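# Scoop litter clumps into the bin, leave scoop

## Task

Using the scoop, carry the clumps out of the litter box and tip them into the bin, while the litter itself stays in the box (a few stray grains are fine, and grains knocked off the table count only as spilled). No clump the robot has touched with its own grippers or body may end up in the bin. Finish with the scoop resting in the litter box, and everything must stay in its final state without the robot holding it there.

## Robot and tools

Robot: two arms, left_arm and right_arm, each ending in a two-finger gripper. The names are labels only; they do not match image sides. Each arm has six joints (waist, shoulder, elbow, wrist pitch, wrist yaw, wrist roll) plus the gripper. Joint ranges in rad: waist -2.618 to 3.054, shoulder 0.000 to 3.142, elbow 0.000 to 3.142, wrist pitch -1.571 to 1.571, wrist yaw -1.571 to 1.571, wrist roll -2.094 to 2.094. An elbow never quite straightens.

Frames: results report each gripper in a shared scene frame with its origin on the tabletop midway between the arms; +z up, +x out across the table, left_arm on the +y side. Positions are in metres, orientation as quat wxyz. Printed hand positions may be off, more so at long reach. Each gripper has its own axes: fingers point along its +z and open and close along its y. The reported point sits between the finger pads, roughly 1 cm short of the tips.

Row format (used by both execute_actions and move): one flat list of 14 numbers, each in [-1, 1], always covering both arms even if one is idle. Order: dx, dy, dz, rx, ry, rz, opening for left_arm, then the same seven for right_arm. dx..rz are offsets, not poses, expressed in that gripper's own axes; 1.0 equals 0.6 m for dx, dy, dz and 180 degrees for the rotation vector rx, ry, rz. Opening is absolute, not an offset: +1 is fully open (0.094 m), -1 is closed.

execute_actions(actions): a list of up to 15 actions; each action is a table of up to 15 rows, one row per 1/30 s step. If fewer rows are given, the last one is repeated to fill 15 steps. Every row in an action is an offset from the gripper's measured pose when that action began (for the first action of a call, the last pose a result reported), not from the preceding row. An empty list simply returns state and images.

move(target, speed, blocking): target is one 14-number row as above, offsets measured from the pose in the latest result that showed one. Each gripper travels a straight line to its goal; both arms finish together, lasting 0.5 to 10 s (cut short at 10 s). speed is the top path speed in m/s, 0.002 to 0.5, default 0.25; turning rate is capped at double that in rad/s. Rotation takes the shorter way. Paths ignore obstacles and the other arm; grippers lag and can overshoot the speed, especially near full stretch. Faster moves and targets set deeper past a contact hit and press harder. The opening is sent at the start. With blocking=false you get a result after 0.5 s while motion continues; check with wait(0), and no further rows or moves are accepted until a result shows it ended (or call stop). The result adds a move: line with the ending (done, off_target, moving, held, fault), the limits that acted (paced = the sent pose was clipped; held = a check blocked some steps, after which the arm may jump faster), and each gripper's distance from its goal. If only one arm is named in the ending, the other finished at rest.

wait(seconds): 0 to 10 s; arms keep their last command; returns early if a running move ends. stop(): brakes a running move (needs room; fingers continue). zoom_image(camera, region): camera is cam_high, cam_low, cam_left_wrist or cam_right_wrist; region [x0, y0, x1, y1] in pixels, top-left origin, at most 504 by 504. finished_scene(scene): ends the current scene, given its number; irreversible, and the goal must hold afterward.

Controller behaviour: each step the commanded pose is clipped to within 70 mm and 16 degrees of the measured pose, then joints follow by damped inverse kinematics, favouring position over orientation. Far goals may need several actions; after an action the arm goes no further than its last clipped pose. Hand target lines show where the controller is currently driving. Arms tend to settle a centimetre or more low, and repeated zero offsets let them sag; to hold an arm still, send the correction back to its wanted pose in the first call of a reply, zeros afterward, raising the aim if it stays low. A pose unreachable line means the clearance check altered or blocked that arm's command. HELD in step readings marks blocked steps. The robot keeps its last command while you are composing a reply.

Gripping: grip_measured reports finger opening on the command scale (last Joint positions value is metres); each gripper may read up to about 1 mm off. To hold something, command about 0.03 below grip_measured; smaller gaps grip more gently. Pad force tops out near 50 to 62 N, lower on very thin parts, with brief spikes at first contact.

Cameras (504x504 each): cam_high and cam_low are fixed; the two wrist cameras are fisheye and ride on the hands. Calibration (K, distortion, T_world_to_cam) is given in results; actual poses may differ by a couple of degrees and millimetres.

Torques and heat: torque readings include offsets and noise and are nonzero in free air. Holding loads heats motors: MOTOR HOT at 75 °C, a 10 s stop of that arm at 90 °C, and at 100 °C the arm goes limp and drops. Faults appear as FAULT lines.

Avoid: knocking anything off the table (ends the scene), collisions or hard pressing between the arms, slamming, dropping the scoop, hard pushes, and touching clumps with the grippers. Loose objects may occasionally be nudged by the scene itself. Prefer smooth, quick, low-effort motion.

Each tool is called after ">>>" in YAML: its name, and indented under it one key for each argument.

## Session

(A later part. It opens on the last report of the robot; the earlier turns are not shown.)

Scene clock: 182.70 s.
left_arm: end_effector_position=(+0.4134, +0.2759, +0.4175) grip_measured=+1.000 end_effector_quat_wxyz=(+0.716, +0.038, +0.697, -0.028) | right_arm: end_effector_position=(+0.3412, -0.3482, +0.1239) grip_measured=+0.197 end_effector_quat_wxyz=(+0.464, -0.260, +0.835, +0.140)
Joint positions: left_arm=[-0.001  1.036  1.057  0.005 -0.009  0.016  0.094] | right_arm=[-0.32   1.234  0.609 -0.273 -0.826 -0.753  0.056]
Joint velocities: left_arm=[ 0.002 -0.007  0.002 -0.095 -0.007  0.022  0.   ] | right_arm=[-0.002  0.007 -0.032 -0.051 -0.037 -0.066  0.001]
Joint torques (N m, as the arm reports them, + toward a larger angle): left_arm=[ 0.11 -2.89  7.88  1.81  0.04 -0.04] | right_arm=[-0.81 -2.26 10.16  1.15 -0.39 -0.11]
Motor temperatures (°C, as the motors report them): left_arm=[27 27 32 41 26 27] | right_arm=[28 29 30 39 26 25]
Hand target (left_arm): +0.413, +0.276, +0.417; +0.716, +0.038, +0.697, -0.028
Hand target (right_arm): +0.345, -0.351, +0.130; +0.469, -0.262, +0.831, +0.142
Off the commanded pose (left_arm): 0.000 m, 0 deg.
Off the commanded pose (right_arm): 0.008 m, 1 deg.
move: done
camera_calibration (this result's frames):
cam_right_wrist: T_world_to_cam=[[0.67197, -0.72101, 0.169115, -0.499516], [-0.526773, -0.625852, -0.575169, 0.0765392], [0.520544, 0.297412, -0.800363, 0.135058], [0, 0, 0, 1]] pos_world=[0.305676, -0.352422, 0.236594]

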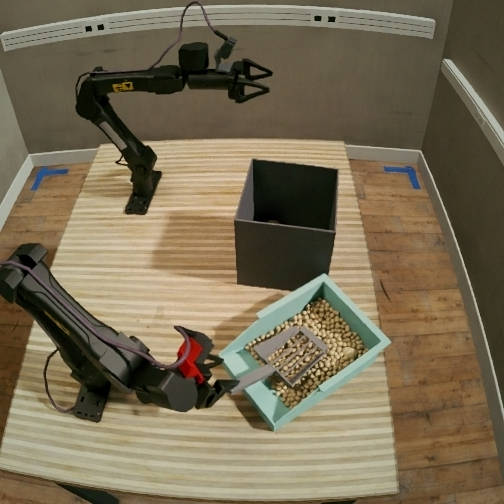

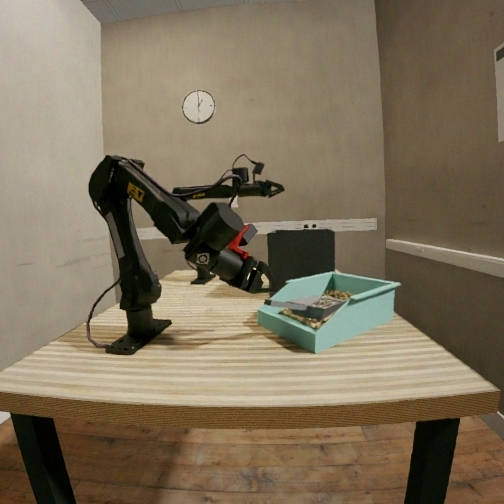

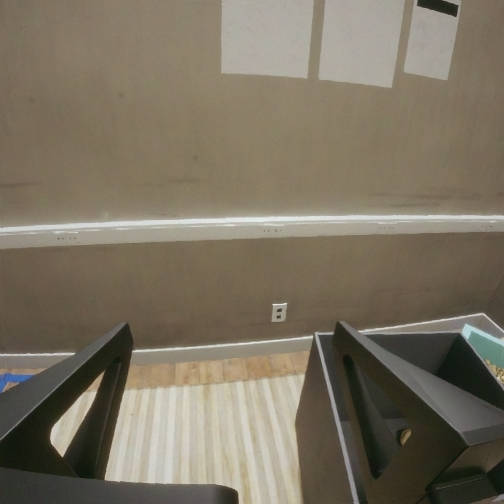

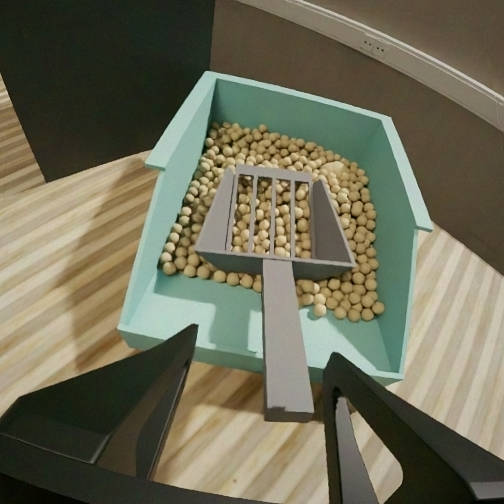

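>>> move:
  target: [0,0,0,0,0,0,1,0.03,-0.015,0.04,0,-0.08,0,0.2]
  speed: 0.06

>>> move:
  target: [0,0,0,0,0,0,1,-0.02,0,0.09,0,0,0,0.2]
  speed: 0.05

Scene clock: 185.60 s.
left_arm: end_effector_position=(+0.4134, +0.2759, +0.4175) grip_measured=+1.000 end_effector_quat_wxyz=(+0.716, +0.038, +0.697, -0.028) | right_arm: end_effector_position=(+0.3624, -0.3500, +0.1076) grip_measured=+0.197 end_effector_quat_wxyz=(+0.575, -0.255, +0.761, +0.157)
Joint positions: left_arm=[-0.001  1.036  1.057  0.005 -0.009  0.016  0.094] | right_arm=[-0.359  1.448  0.393  0.484 -1.007 -0.554  0.056]
Joint velocities: left_arm=[-0.007 -0.007 -0.007  0.022  0.037 -0.037  0.   ] | right_arm=[ 0.007  0.017  0.002  0.037 -0.037 -0.007 -0.   ]
Joint torques (N m, as the arm reports them, + toward a larger angle): left_arm=[ 0.05 -2.84  7.93  1.8   0.03 -0.02] | right_arm=[-0.96 -2.84  4.02  1.43 -0.36  0.11]
Motor temperatures (°C, as the motors report them): left_arm=[27 27 32 41 26 27] | right_arm=[28 28 30 39 26 25]
Hand target (left_arm): +0.413, +0.276, +0.417; +0.716, +0.038, +0.697, -0.028
Hand target (right_arm): +0.356, -0.349, +0.097; +0.566, -0.240, +0.770, +0.174
Off the commanded pose (left_arm): 0.000 m, 0 deg.
Off the commanded pose (right_arm): 0.014 m, 3 deg.
move: off_target (right_arm)
camera_calibration (this result's frames):
cam_right_wrist: T_world_to_cam=[[0.630717, -0.735762, 0.246678, -0.510913], [-0.35628, -0.556949, -0.750249, 0.0583684], [0.689392, 0.385308, -0.613414, 0.0608977], [0, 0, 0, 1]] pos_world=[0.301055, -0.366867, 0.207177]

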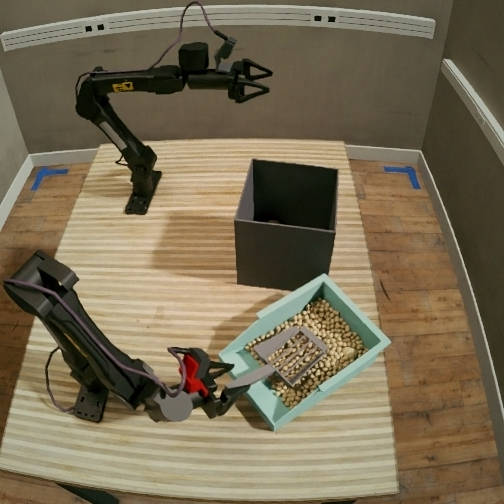

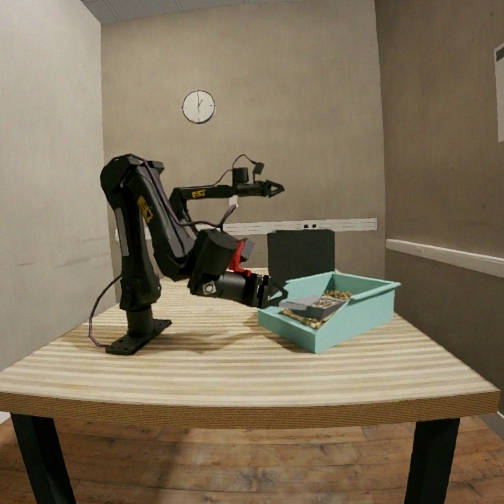

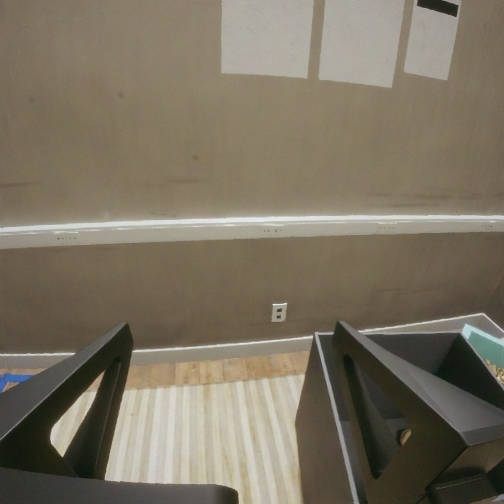

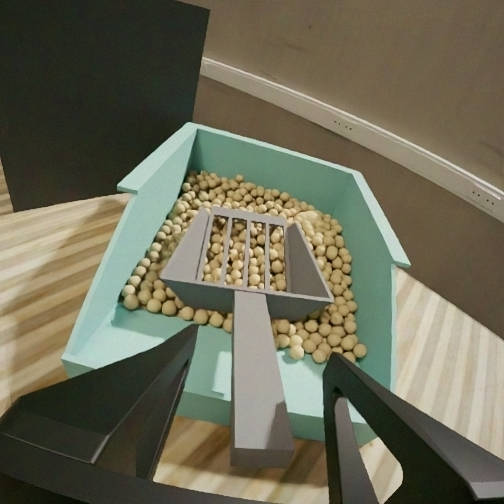

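Scene clock: 187.10 s.
left_arm: end_effector_position=(+0.4134, +0.2759, +0.4175) grip_measured=+1.000 end_effector_quat_wxyz=(+0.716, +0.038, +0.697, -0.028) | right_arm: end_effector_position=(+0.4003, -0.3204, +0.1018) grip_measured=+0.197 end_effector_quat_wxyz=(+0.575, -0.254, +0.762, +0.153)
Joint positions: left_arm=[-0.001  1.036  1.057  0.005 -0.009  0.016  0.094] | right_arm=[-0.174  1.582  0.438  0.695 -0.836 -0.406  0.056]
Joint velocities: left_arm=[-0.007 -0.012 -0.007 -0.11  -0.066  0.051  0.   ] | right_arm=[-0.012  0.002 -0.002 -0.066 -0.007 -0.007  0.001]
Joint torques (N m, as the arm reports them, + toward a larger angle): left_arm=[-0.06 -2.75  7.89  1.78  0.03  0.01] | right_arm=[ 1.   -3.6   8.38  1.61 -0.12  0.06]
Motor temperatures (°C, as the motors report them): left_arm=[27 27 32 41 26 27] | right_arm=[28 28 30 39 26 25]
Hand target (left_arm): +0.413, +0.276, +0.417; +0.716, +0.038, +0.697, -0.028
Hand target (right_arm): +0.407, -0.318, +0.104; +0.576, -0.255, +0.761, +0.157
Off the commanded pose (left_arm): 0.000 m, 0 deg.
Off the commanded pose (right_arm): 0.008 m, 1 deg.
move: done
camera_calibration (this result's frames):
cam_right_wrist: T_world_to_cam=[[0.625543, -0.738339, 0.252093, -0.510959], [-0.359071, -0.559317, -0.747149, 0.084049], [0.692649, 0.376855, -0.614994, 0.0160349], [0, 0, 0, 1]] pos_world=[0.3387, -0.336294, 0.201468]

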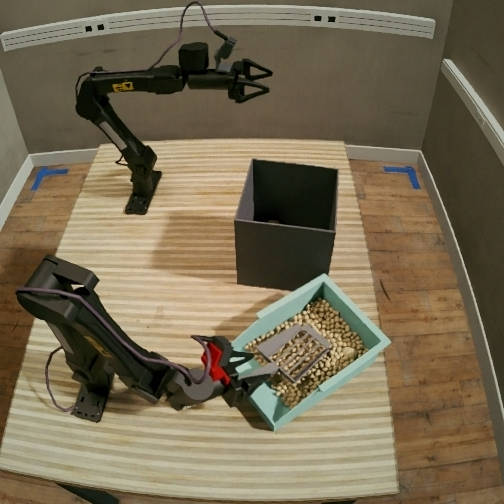

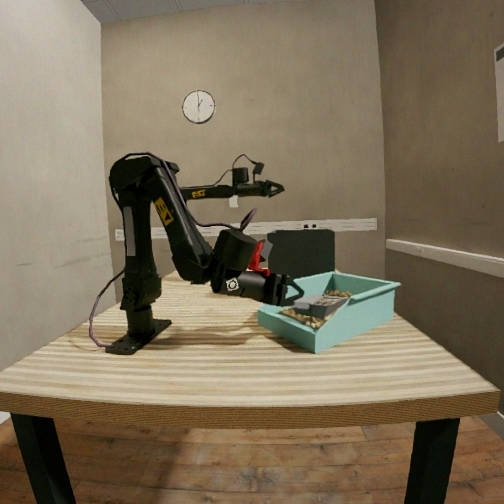

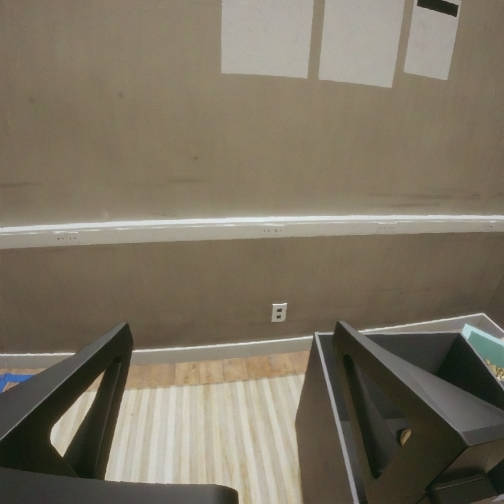

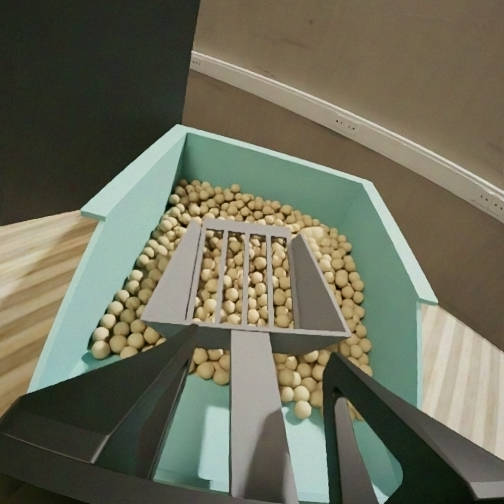

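>>> move:
  target: [0,0,0,0,0,0,1,0.05,0,0,0,0,0.025,0.2]
  speed: 0.04

>>> move:
  target: [0,0,0,0,0,0,1,0,0,0,0,0,0,-0.65]

>>> move:
  target: [0,0,0,0,0,0,1,-0.3,-0.04,-0.03,0,0.17,0,-0.65]
  speed: 0.08

Scene clock: 188.53 s.
left_arm: end_effector_position=(+0.4134, +0.2759, +0.4175) grip_measured=+1.000 end_effector_quat_wxyz=(+0.716, +0.038, +0.697, -0.028) | right_arm: end_effector_position=(+0.4012, -0.3266, +0.0836) grip_measured=+0.197 end_effector_quat_wxyz=(+0.579, -0.236, +0.764, +0.162)
Joint positions: left_arm=[-0.001  1.036  1.057  0.005 -0.009  0.016  0.094] | right_arm=[-0.195  1.695  0.412  0.847 -0.853 -0.363  0.056]
Joint velocities: left_arm=[-0.012 -0.002 -0.007 -0.066  0.051 -0.037  0.   ] | right_arm=[-0.002  0.007  0.002  0.081 -0.022  0.037  0.   ]
Joint torques (N m, as the arm reports them, + toward a larger angle): left_arm=[-0.05 -2.68  8.07  1.8  -0.01 -0.01] | right_arm=[-0.88 -4.16  3.14  1.57 -0.24  0.03]
Motor temperatures (°C, as the motors report them): left_arm=[27 27 32 41 26 27] | right_arm=[28 28 30 39 26 25]
Hand target (left_arm): +0.413, +0.276, +0.417; +0.716, +0.038, +0.697, -0.028
Hand target (right_arm): +0.394, -0.327, +0.074; +0.569, -0.224, +0.772, +0.175
Off the commanded pose (left_arm): 0.000 m, 0 deg.
Off the commanded pose (right_arm): 0.013 m, 2 deg.
move: off_target (right_arm)
camera_calibration (this result's frames):
cam_right_wrist: T_world_to_cam=[[0.613435, -0.758471, 0.220043, -0.510536], [-0.374327, -0.524583, -0.764651, 0.0862112], [0.695397, 0.386696, -0.605714, 0.00782032], [0, 0, 0, 1]] pos_world=[0.340013, -0.345026, 0.182998]

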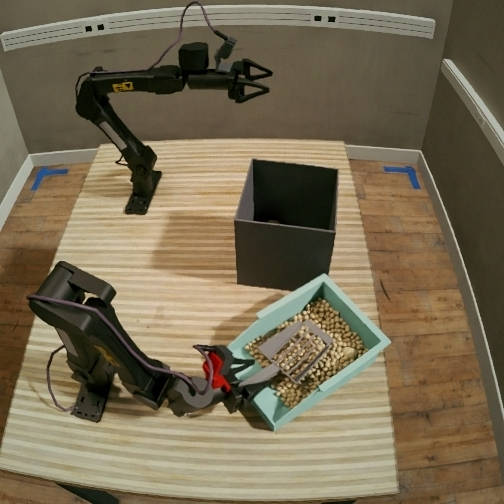

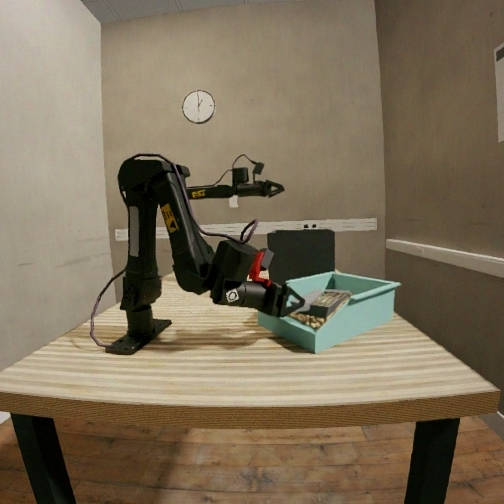

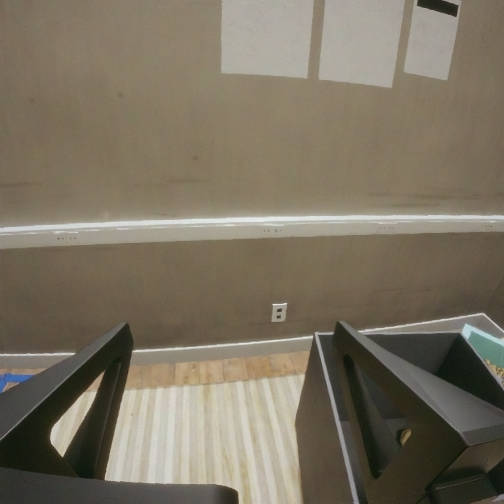

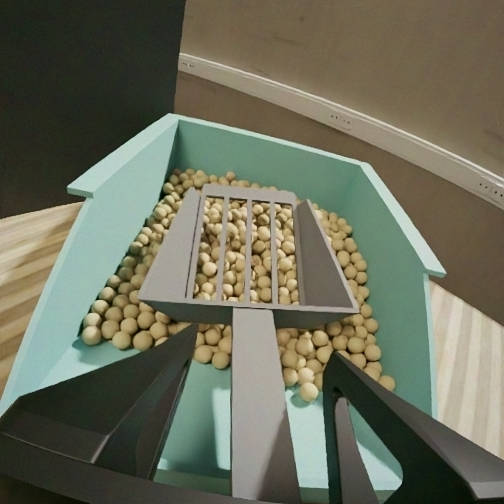

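Scene clock: 189.03 s.
left_arm: end_effector_position=(+0.4134, +0.2759, +0.4175) grip_measured=+1.000 end_effector_quat_wxyz=(+0.716, +0.038, +0.697, -0.028) | right_arm: end_effector_position=(+0.4014, -0.3266, +0.0841) grip_measured=-0.618 end_effector_quat_wxyz=(+0.580, -0.236, +0.763, +0.162)
Joint positions: left_arm=[-0.001  1.036  1.057  0.005 -0.009  0.016  0.094] | right_arm=[-0.195  1.695  0.412  0.85  -0.854 -0.363  0.018]
Joint velocities: left_arm=[-0.002 -0.022 -0.002  0.037  0.007 -0.051  0.   ] | right_arm=[-0.017 -0.007  0.002 -0.051 -0.022  0.007  0.001]
Joint torques (N m, as the arm reports them, + toward a larger angle): left_arm=[ 0.06 -2.81  7.79  1.79  0.03 -0.03] | right_arm=[-0.19 -5.67  5.04  1.58 -0.14 -0.03]
Motor temperatures (°C, as the motors report them): left_arm=[27 27 32 41 26 27] | right_arm=[28 28 30 39 26 25]
Hand target (left_arm): +0.413, +0.276, +0.417; +0.716, +0.038, +0.697, -0.028
Hand target (right_arm): +0.401, -0.327, +0.084; +0.579, -0.236, +0.764, +0.162
Off the commanded pose (left_arm): 0.000 m, 0 deg.
Off the commanded pose (right_arm): 0.001 m, 0 deg.
move: done
camera_calibration (this result's frames):
cam_right_wrist: T_world_to_cam=[[0.613298, -0.757896, 0.222394, -0.51069], [-0.371675, -0.525363, -0.76541, 0.0854681], [0.696939, 0.386766, -0.603895, 0.00727961], [0, 0, 0, 1]] pos_world=[0.339898, -0.344964, 0.183389]

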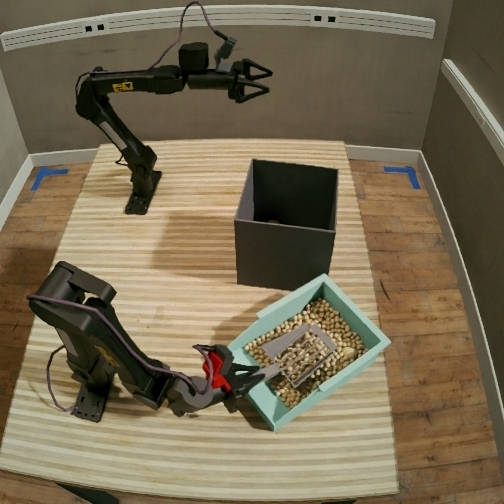

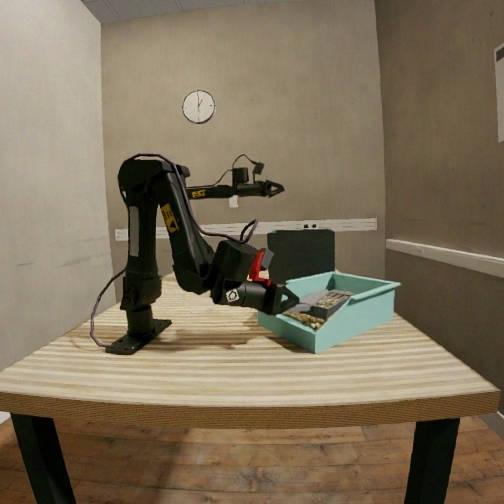

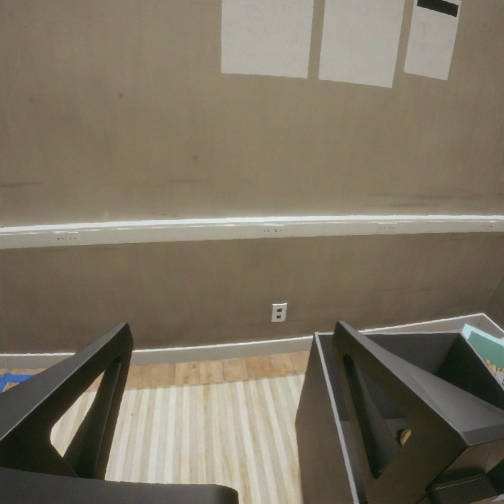

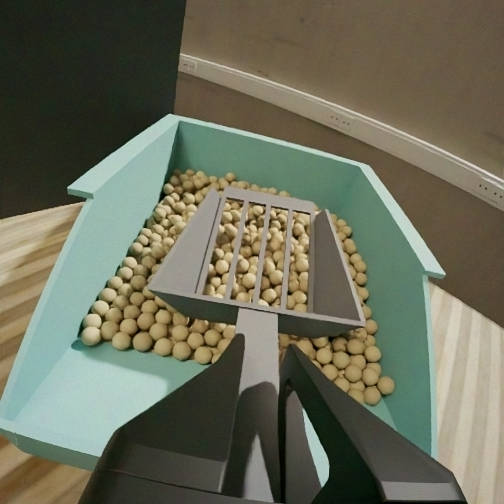

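Scene clock: 193.00 s.
left_arm: end_effector_position=(+0.4134, +0.2759, +0.4175) grip_measured=+1.000 end_effector_quat_wxyz=(+0.716, +0.038, +0.697, -0.028) | right_arm: end_effector_position=(+0.4351, -0.3289, +0.2553) grip_measured=-0.618 end_effector_quat_wxyz=(+0.353, -0.260, +0.894, +0.088)
Joint positions: left_arm=[-0.001  1.036  1.057  0.005 -0.009  0.016  0.094] | right_arm=[-0.026  1.58   1.583 -0.955 -0.444 -0.581  0.018]
Joint velocities: left_arm=[ 0.012  0.002  0.002 -0.037 -0.051 -0.11   0.   ] | right_arm=[ 0.012  0.007  0.012 -0.051 -0.037 -0.007 -0.   ]
Joint torques (N m, as the arm reports them, + toward a larger angle): left_arm=[-0.02 -2.84  7.89  1.84  0.03 -0.04] | right_arm=[ 0.87 -5.75 10.64  1.18 -0.21 -0.1 ]
Motor temperatures (°C, as the motors report them): left_arm=[27 27 32 41 26 27] | right_arm=[28 28 30 39 26 25]
Hand target (left_arm): +0.413, +0.276, +0.417; +0.716, +0.038, +0.697, -0.028
Hand target (right_arm): +0.438, -0.324, +0.262; +0.358, -0.271, +0.889, +0.089
Off the commanded pose (left_arm): 0.000 m, 0 deg.
Off the commanded pose (right_arm): 0.009 m, 2 deg.
move: done
camera_calibration (this result's frames):
cam_right_wrist: T_world_to_cam=[[0.669609, -0.728808, 0.143046, -0.565862], [-0.657751, -0.671357, -0.34153, 0.196], [0.344945, 0.134603, -0.928922, 0.241245], [0, 0, 0, 1]] pos_world=[0.424609, -0.313291, 0.371982]

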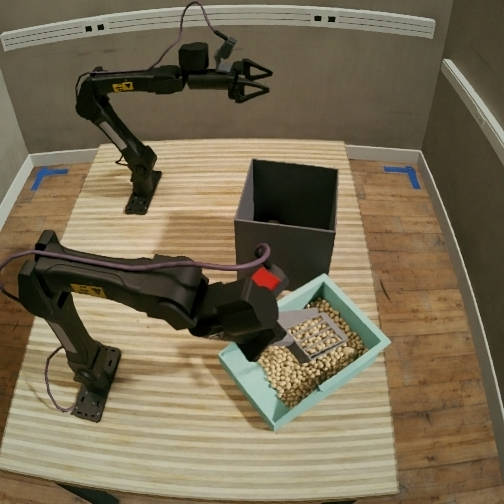

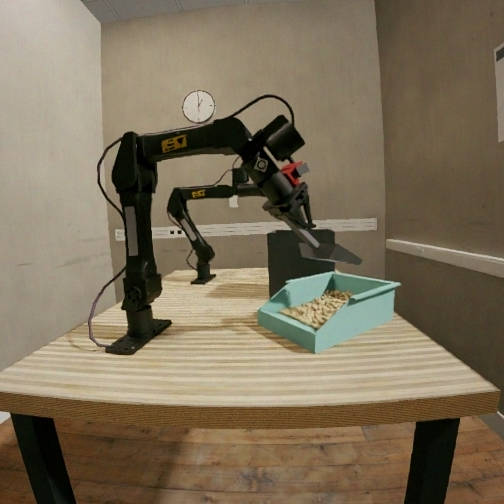

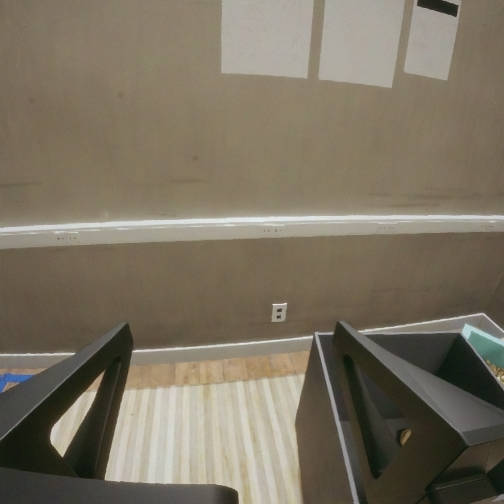

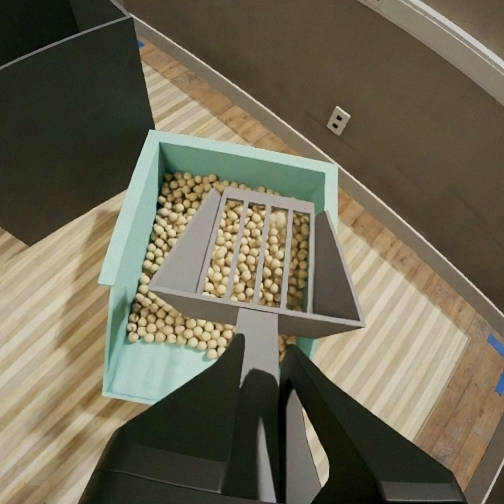

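>>> move:
  target: [0,0,0,0,0,0,1,0.15,0.05,0.19,0,-0.1,0,-0.66]
  speed: 0.06

>>> move:
  target: [0,0,0,0,0,0,1,0.06,0,-0.01,0,0,0,0]
  speed: 0.04

>>> zoom_image:
  camera: "cam_low"
  region: [200,210,410,360]

Scene clock: 196.57 s.
left_arm: end_effector_position=(+0.4134, +0.2759, +0.4175) grip_measured=+1.000 end_effector_quat_wxyz=(+0.716, +0.038, +0.697, -0.028) | right_arm: end_effector_position=(+0.4338, -0.3079, +0.1175) grip_measured=-0.618 end_effector_quat_wxyz=(+0.494, -0.241, +0.828, +0.116)
Joint positions: left_arm=[-0.001  1.036  1.057  0.005 -0.009  0.016  0.094] | right_arm=[-0.026  1.518  0.701  0.2   -0.576 -0.421  0.018]
Joint velocities: left_arm=[ 0.007 -0.007 -0.002  0.007  0.007  0.007  0.   ] | right_arm=[ 0.012 -0.002  0.002  0.022  0.051  0.007  0.001]
Joint torques (N m, as the arm reports them, + toward a larger angle): left_arm=[ 0.04 -2.71  7.94  1.77 -0.01 -0.03] | right_arm=[ 0.71 -4.78  5.59  1.73 -0.29  0.1 ]
Motor temperatures (°C, as the motors report them): left_arm=[27 27 32 41 26 27] | right_arm=[28 28 30 39 26 25]
Hand target (left_arm): +0.413, +0.276, +0.417; +0.716, +0.038, +0.697, -0.028
Hand target (right_arm): +0.430, -0.301, +0.110; +0.489, -0.242, +0.828, +0.130
Off the commanded pose (left_arm): 0.000 m, 0 deg.
Off the commanded pose (right_arm): 0.011 m, 1 deg.
move: off_target (right_arm)
camera_calibration (this result's frames):
cam_right_wrist: T_world_to_cam=[[0.615229, -0.758824, 0.213726, -0.523872], [-0.526048, -0.597077, -0.605617, 0.158952], [0.587168, 0.260163, -0.766518, 0.0253443], [0, 0, 0, 1]] pos_world=[0.391036, -0.309214, 0.227656]

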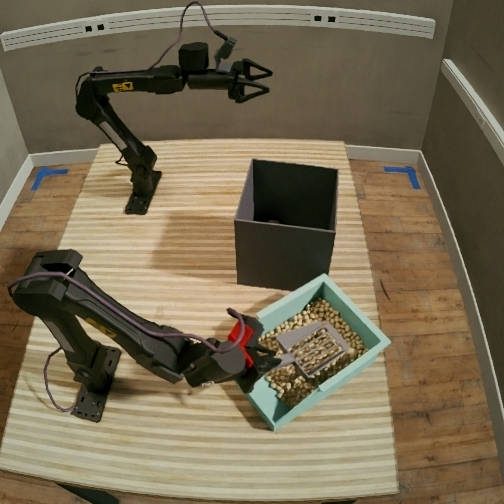

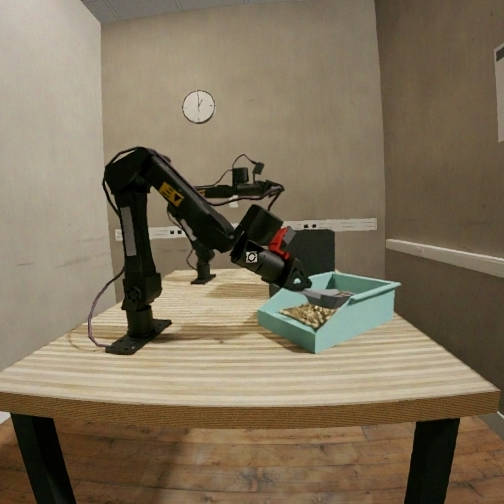

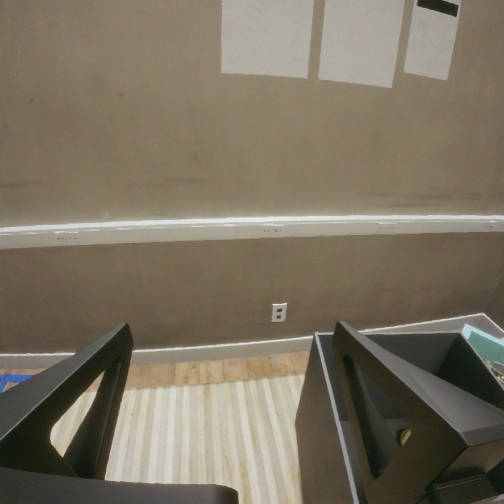

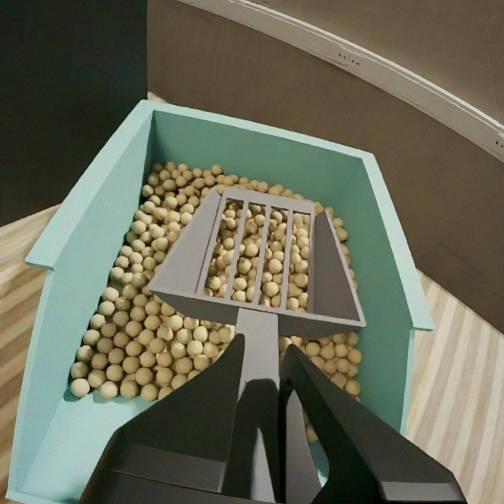

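Scene clock: 197.70 s.
left_arm: end_effector_position=(+0.4134, +0.2759, +0.4175) grip_measured=+1.000 end_effector_quat_wxyz=(+0.716, +0.038, +0.697, -0.028) | right_arm: end_effector_position=(+0.4210, -0.3194, +0.1022) grip_measured=-0.003 end_effector_quat_wxyz=(+0.505, -0.242, +0.821, +0.109)
Joint positions: left_arm=[-0.001  1.036  1.057  0.005 -0.009  0.016  0.094] | right_arm=[-0.075  1.518  0.607  0.304 -0.612 -0.454  0.047]
Joint velocities: left_arm=[ 0.017 -0.017 -0.027  0.022  0.022 -0.037  0.   ] | right_arm=[-0.012  0.017 -0.017  0.007 -0.051  0.037 -0.001]
Joint torques (N m, as the arm reports them, + toward a larger angle): left_arm=[ 0.04 -2.97  7.85  1.81  0.   -0.01] | right_arm=[-0.83 -4.04  4.97  1.57 -0.27 -0.07]
Motor temperatures (°C, as the motors report them): left_arm=[27 27 32 41 26 27] | right_arm=[28 28 30 39 26 25]
Hand target (left_arm): +0.413, +0.276, +0.417; +0.716, +0.038, +0.697, -0.028
Hand target (right_arm): +0.415, -0.321, +0.089; +0.494, -0.241, +0.828, +0.116
Off the commanded pose (left_arm): 0.000 m, 0 deg.
Off the commanded pose (right_arm): 0.015 m, 2 deg.
move: off_target (right_arm)
camera_calibration (this result's frames):
cam_right_wrist: T_world_to_cam=[[0.606262, -0.759495, 0.235827, -0.52015], [-0.511116, -0.599302, -0.616115, 0.130207], [0.609268, 0.252992, -0.751524, 0.0110759], [0, 0, 0, 1]] pos_world=[0.37515, -0.31982, 0.211212]

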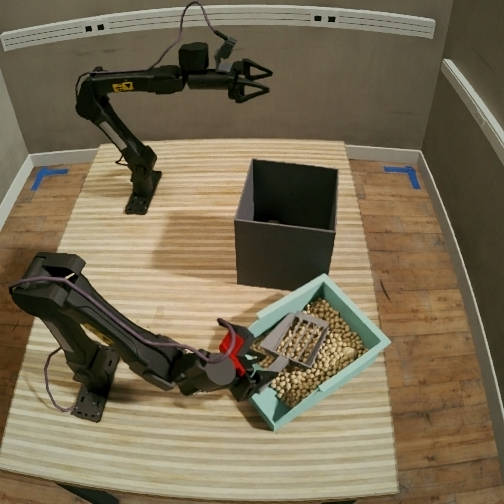

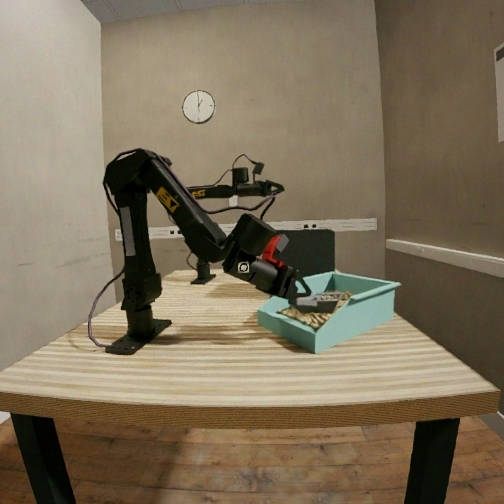

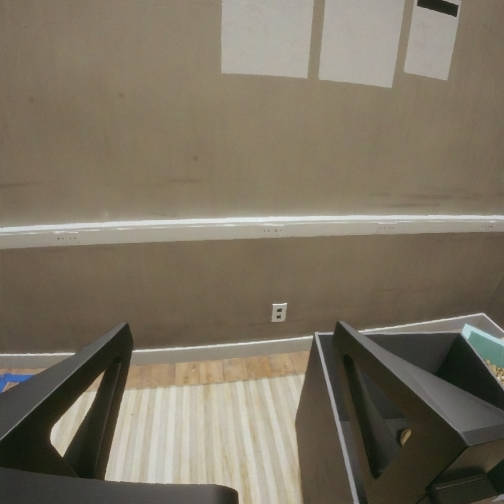

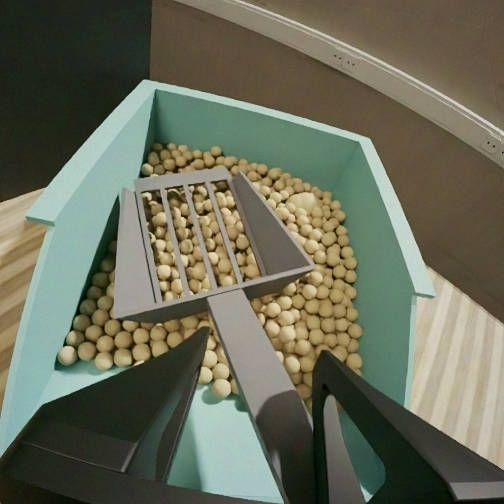

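Region (200, 210, 410, 360) of cam_low's 504x504 image, scaled by 2.400, with more detail than that image has; it fills the top 360 rows of this view, and the rest is white.

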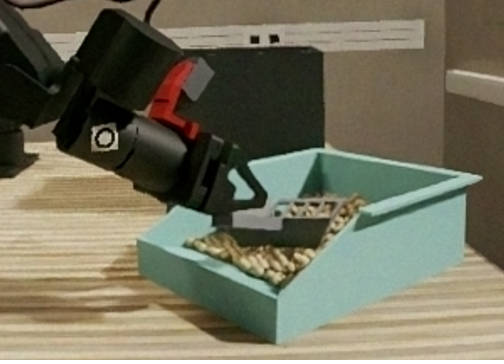

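Scoop swung left ~25°. Open wider, yaw left, go back and down.

>>> move:
  target: [0,0,0,0,0,0,1,0.07,-0.03,-0.01,-0.08,0.02,-0.02,0.6]
  speed: 0.04

>>> zoom_image:
  camera: "cam_low"
  region: [200,210,410,360]

Scene clock: 201.57 s.
left_arm: end_effector_position=(+0.4134, +0.2759, +0.4175) grip_measured=+1.000 end_effector_quat_wxyz=(+0.716, +0.038, +0.697, -0.028) | right_arm: end_effector_position=(+0.4074, -0.3457, +0.0667) grip_measured=+0.597 end_effector_quat_wxyz=(+0.444, -0.335, +0.811, +0.180)
Joint positions: left_arm=[-0.001  1.036  1.057  0.005 -0.009  0.016  0.094] | right_arm=[-0.249  1.724  0.813 -0.103 -0.881 -0.898  0.075]
Joint velocities: left_arm=[-0.022  0.007  0.002  0.037 -0.007  0.022  0.   ] | right_arm=[-0.022 -0.022  0.002 -0.037 -0.022 -0.007 -0.   ]
Joint torques (N m, as the arm reports them, + toward a larger angle): left_arm=[ 0.01 -2.86  7.77  1.81  0.02 -0.04] | right_arm=[-0.96 -5.53  9.06  0.88 -0.48 -0.11]
Motor temperatures (°C, as the motors report them): left_arm=[27 27 32 41 26 27] | right_arm=[28 28 30 39 26 25]
Hand target (left_arm): +0.413, +0.276, +0.417; +0.716, +0.038, +0.697, -0.028
Hand target (right_arm): +0.410, -0.349, +0.068; +0.445, -0.334, +0.810, +0.186
Off the commanded pose (left_arm): 0.000 m, 0 deg.
Off the commanded pose (right_arm): 0.005 m, 1 deg.
move: done
camera_calibration (this result's frames):
cam_right_wrist: T_world_to_cam=[[0.792137, -0.58771, 0.164669, -0.535141], [-0.412415, -0.714291, -0.565423, 0.00220375], [0.449926, 0.37998, -0.808196, 0.111883], [0, 0, 0, 1]] pos_world=[0.374474, -0.355447, 0.17979]

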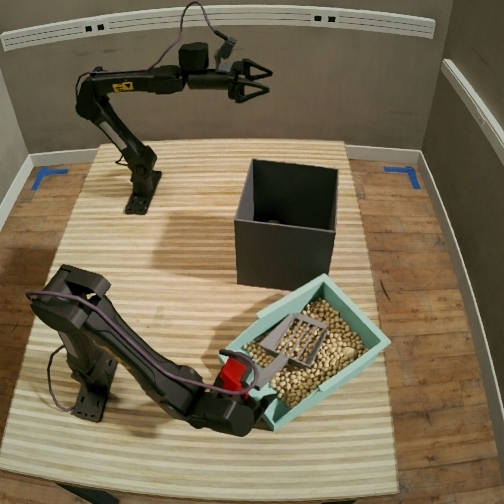

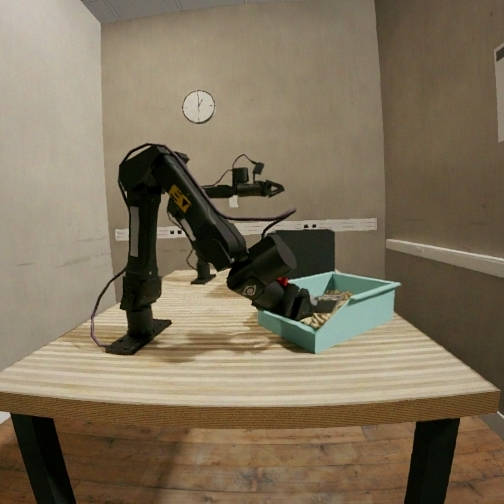

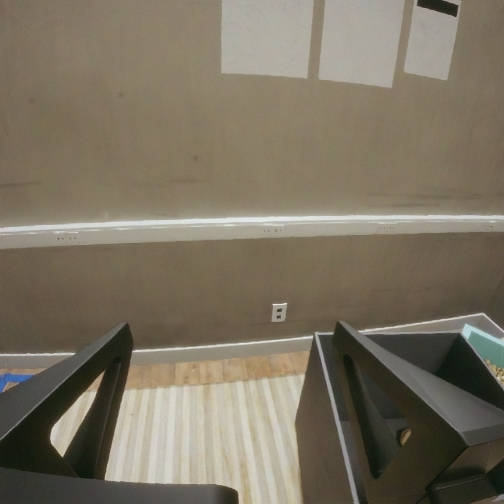

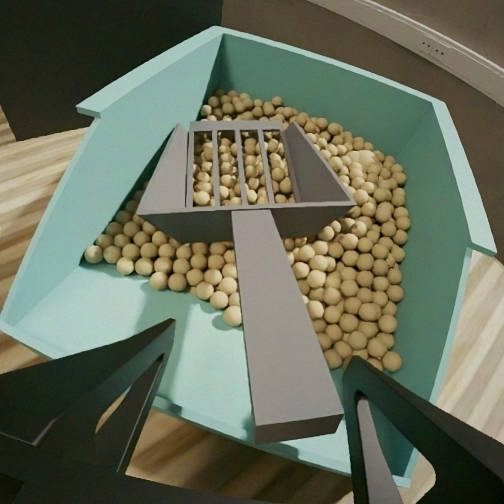

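Region (200, 210, 410, 360) of cam_low's 504x504 image, scaled by 2.400, with more detail than that image has; it fills the top 360 rows of this view, and the rest is white.

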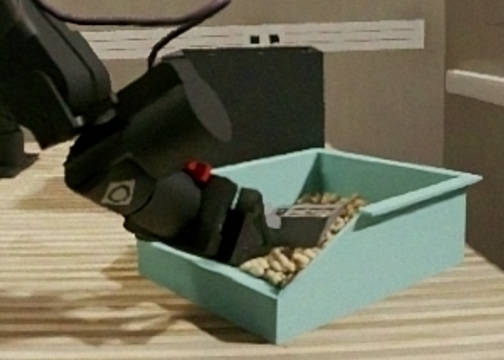

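>>> move:
  target: [0,0,0,0,0,0,1,-0.035,0,0.06,0,-0.05,0,0.6]
  speed: 0.04

>>> move:
  target: [0,0,0,0,0,0,1,0,0,0,0,0,0,-0.65]

Scene clock: 204.17 s.
left_arm: end_effector_position=(+0.4134, +0.2759, +0.4175) grip_measured=+1.000 end_effector_quat_wxyz=(+0.716, +0.038, +0.697, -0.028) | right_arm: end_effector_position=(+0.4449, -0.3251, +0.0774) grip_measured=+0.597 end_effector_quat_wxyz=(+0.520, -0.324, +0.769, +0.185)
Joint positions: left_arm=[-0.001  1.036  1.057  0.005 -0.009  0.016  0.094] | right_arm=[-0.176  1.814  0.768  0.339 -0.924 -0.656  0.075]
Joint velocities: left_arm=[-0.007 -0.007 -0.002 -0.007 -0.051  0.007  0.   ] | right_arm=[-0.002  0.002 -0.012  0.007 -0.022 -0.066 -0.   ]
Joint torques (N m, as the arm reports them, + toward a larger angle): left_arm=[ 0.16 -2.78  8.03  1.79 -0.01 -0.06] | right_arm=[ 0.96 -6.31  3.88  1.37 -0.42  0.11]
Motor temperatures (°C, as the motors report them): left_arm=[27 27 32 41 26 27] | right_arm=[28 28 30 39 26 25]
Hand target (left_arm): +0.413, +0.276, +0.417; +0.716, +0.038, +0.697, -0.028
Hand target (right_arm): +0.437, -0.316, +0.066; +0.507, -0.319, +0.774, +0.207
Off the commanded pose (left_arm): 0.000 m, 0 deg.
Off the commanded pose (right_arm): 0.017 m, 3 deg.
move: off_target (right_arm)
camera_calibration (this result's frames):
cam_right_wrist: T_world_to_cam=[[0.753489, -0.614518, 0.233715, -0.551383], [-0.325638, -0.65764, -0.679316, 0.0271093], [0.571152, 0.43575, -0.695634, 0.0513411], [0, 0, 0, 1]] pos_world=[0.394965, -0.343378, 0.182997]

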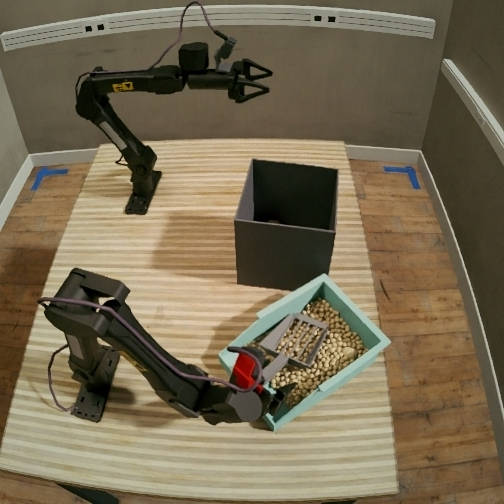

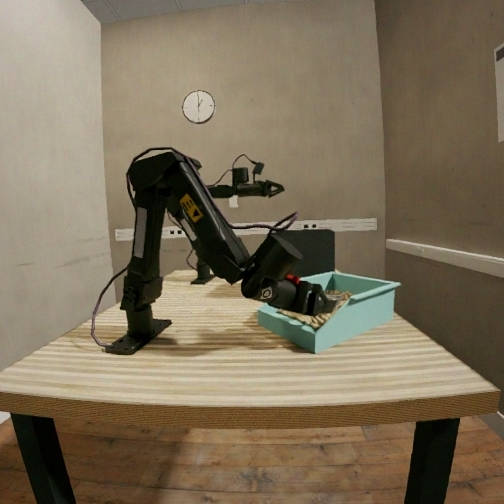

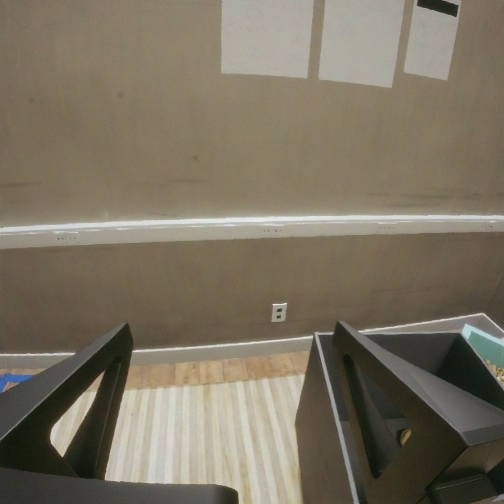

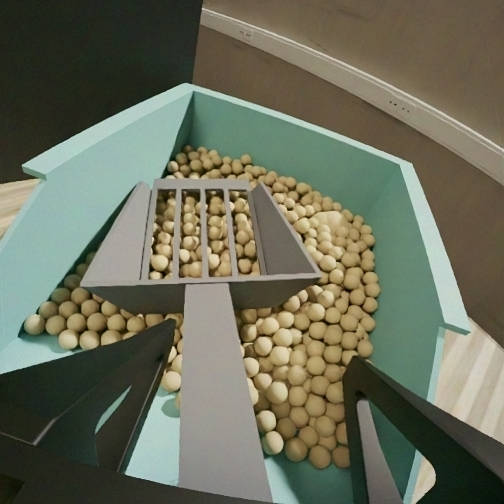

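Scene clock: 204.67 s.
left_arm: end_effector_position=(+0.4134, +0.2759, +0.4175) grip_measured=+1.000 end_effector_quat_wxyz=(+0.716, +0.038, +0.697, -0.028) | right_arm: end_effector_position=(+0.4456, -0.3257, +0.0772) grip_measured=-0.548 end_effector_quat_wxyz=(+0.520, -0.323, +0.770, +0.182)
Joint positions: left_arm=[-0.001  1.036  1.057  0.005 -0.009  0.016  0.094] | right_arm=[-0.175  1.814  0.768  0.341 -0.917 -0.655  0.021]
Joint velocities: left_arm=[-0.007  0.007  0.017 -0.095 -0.022  0.022  0.   ] | right_arm=[-0.007 -0.012  0.007  0.066  0.022  0.007  0.001]
Joint torques (N m, as the arm reports them, + toward a larger angle): left_arm=[ 0.05 -2.77  7.99  1.82  0.02 -0.02] | right_arm=[-0.06 -7.4   6.26  1.43 -0.33 -0.01]
Motor temperatures (°C, as the motors report them): left_arm=[27 27 32 41 26 27] | right_arm=[28 28 30 39 26 25]
Hand target (left_arm): +0.413, +0.276, +0.417; +0.716, +0.038, +0.697, -0.028
Hand target (right_arm): +0.445, -0.325, +0.077; +0.520, -0.324, +0.769, +0.185
Off the commanded pose (left_arm): 0.000 m, 0 deg.
Off the commanded pose (right_arm): 0.001 m, 0 deg.
move: done
camera_calibration (this result's frames):
cam_right_wrist: T_world_to_cam=[[0.750833, -0.61656, 0.236863, -0.551914], [-0.32779, -0.659176, -0.676787, 0.0270321], [0.573414, 0.430513, -0.697033, 0.0484355], [0, 0, 0, 1]] pos_world=[0.395482, -0.343321, 0.182784]

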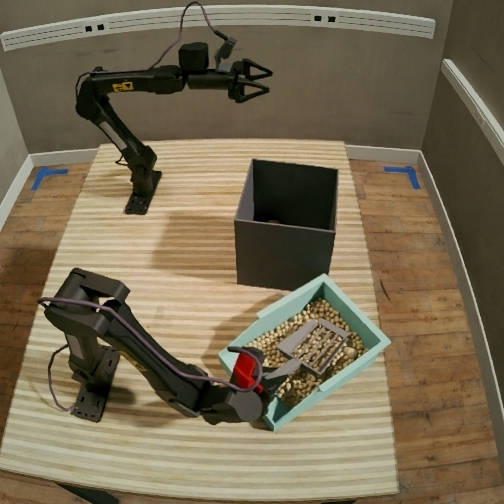

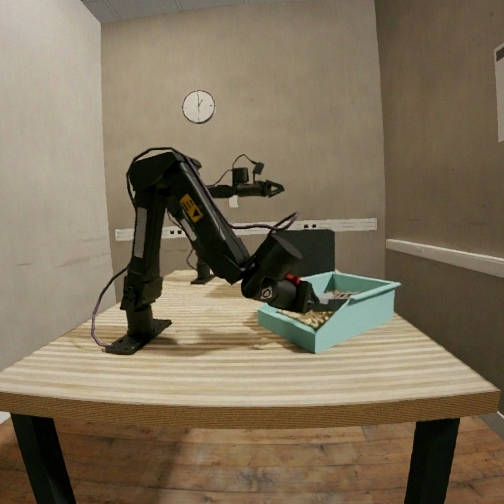

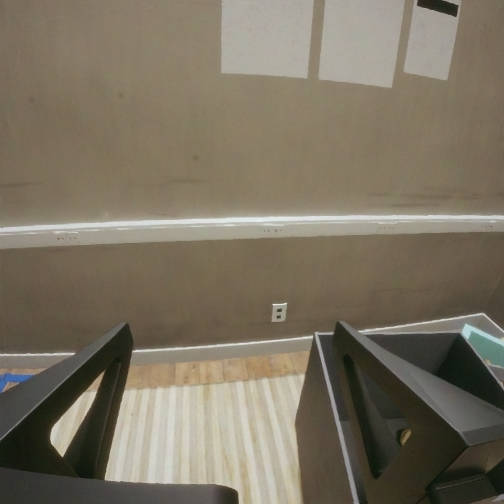

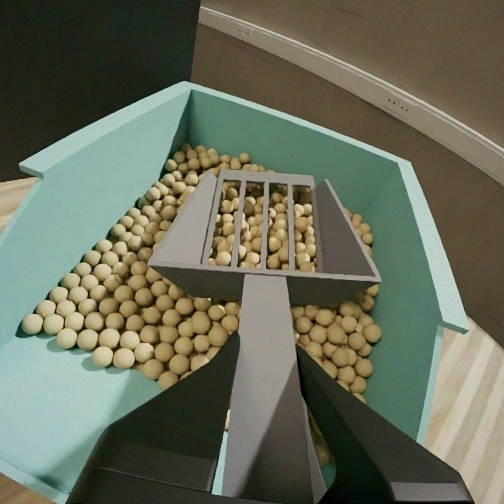

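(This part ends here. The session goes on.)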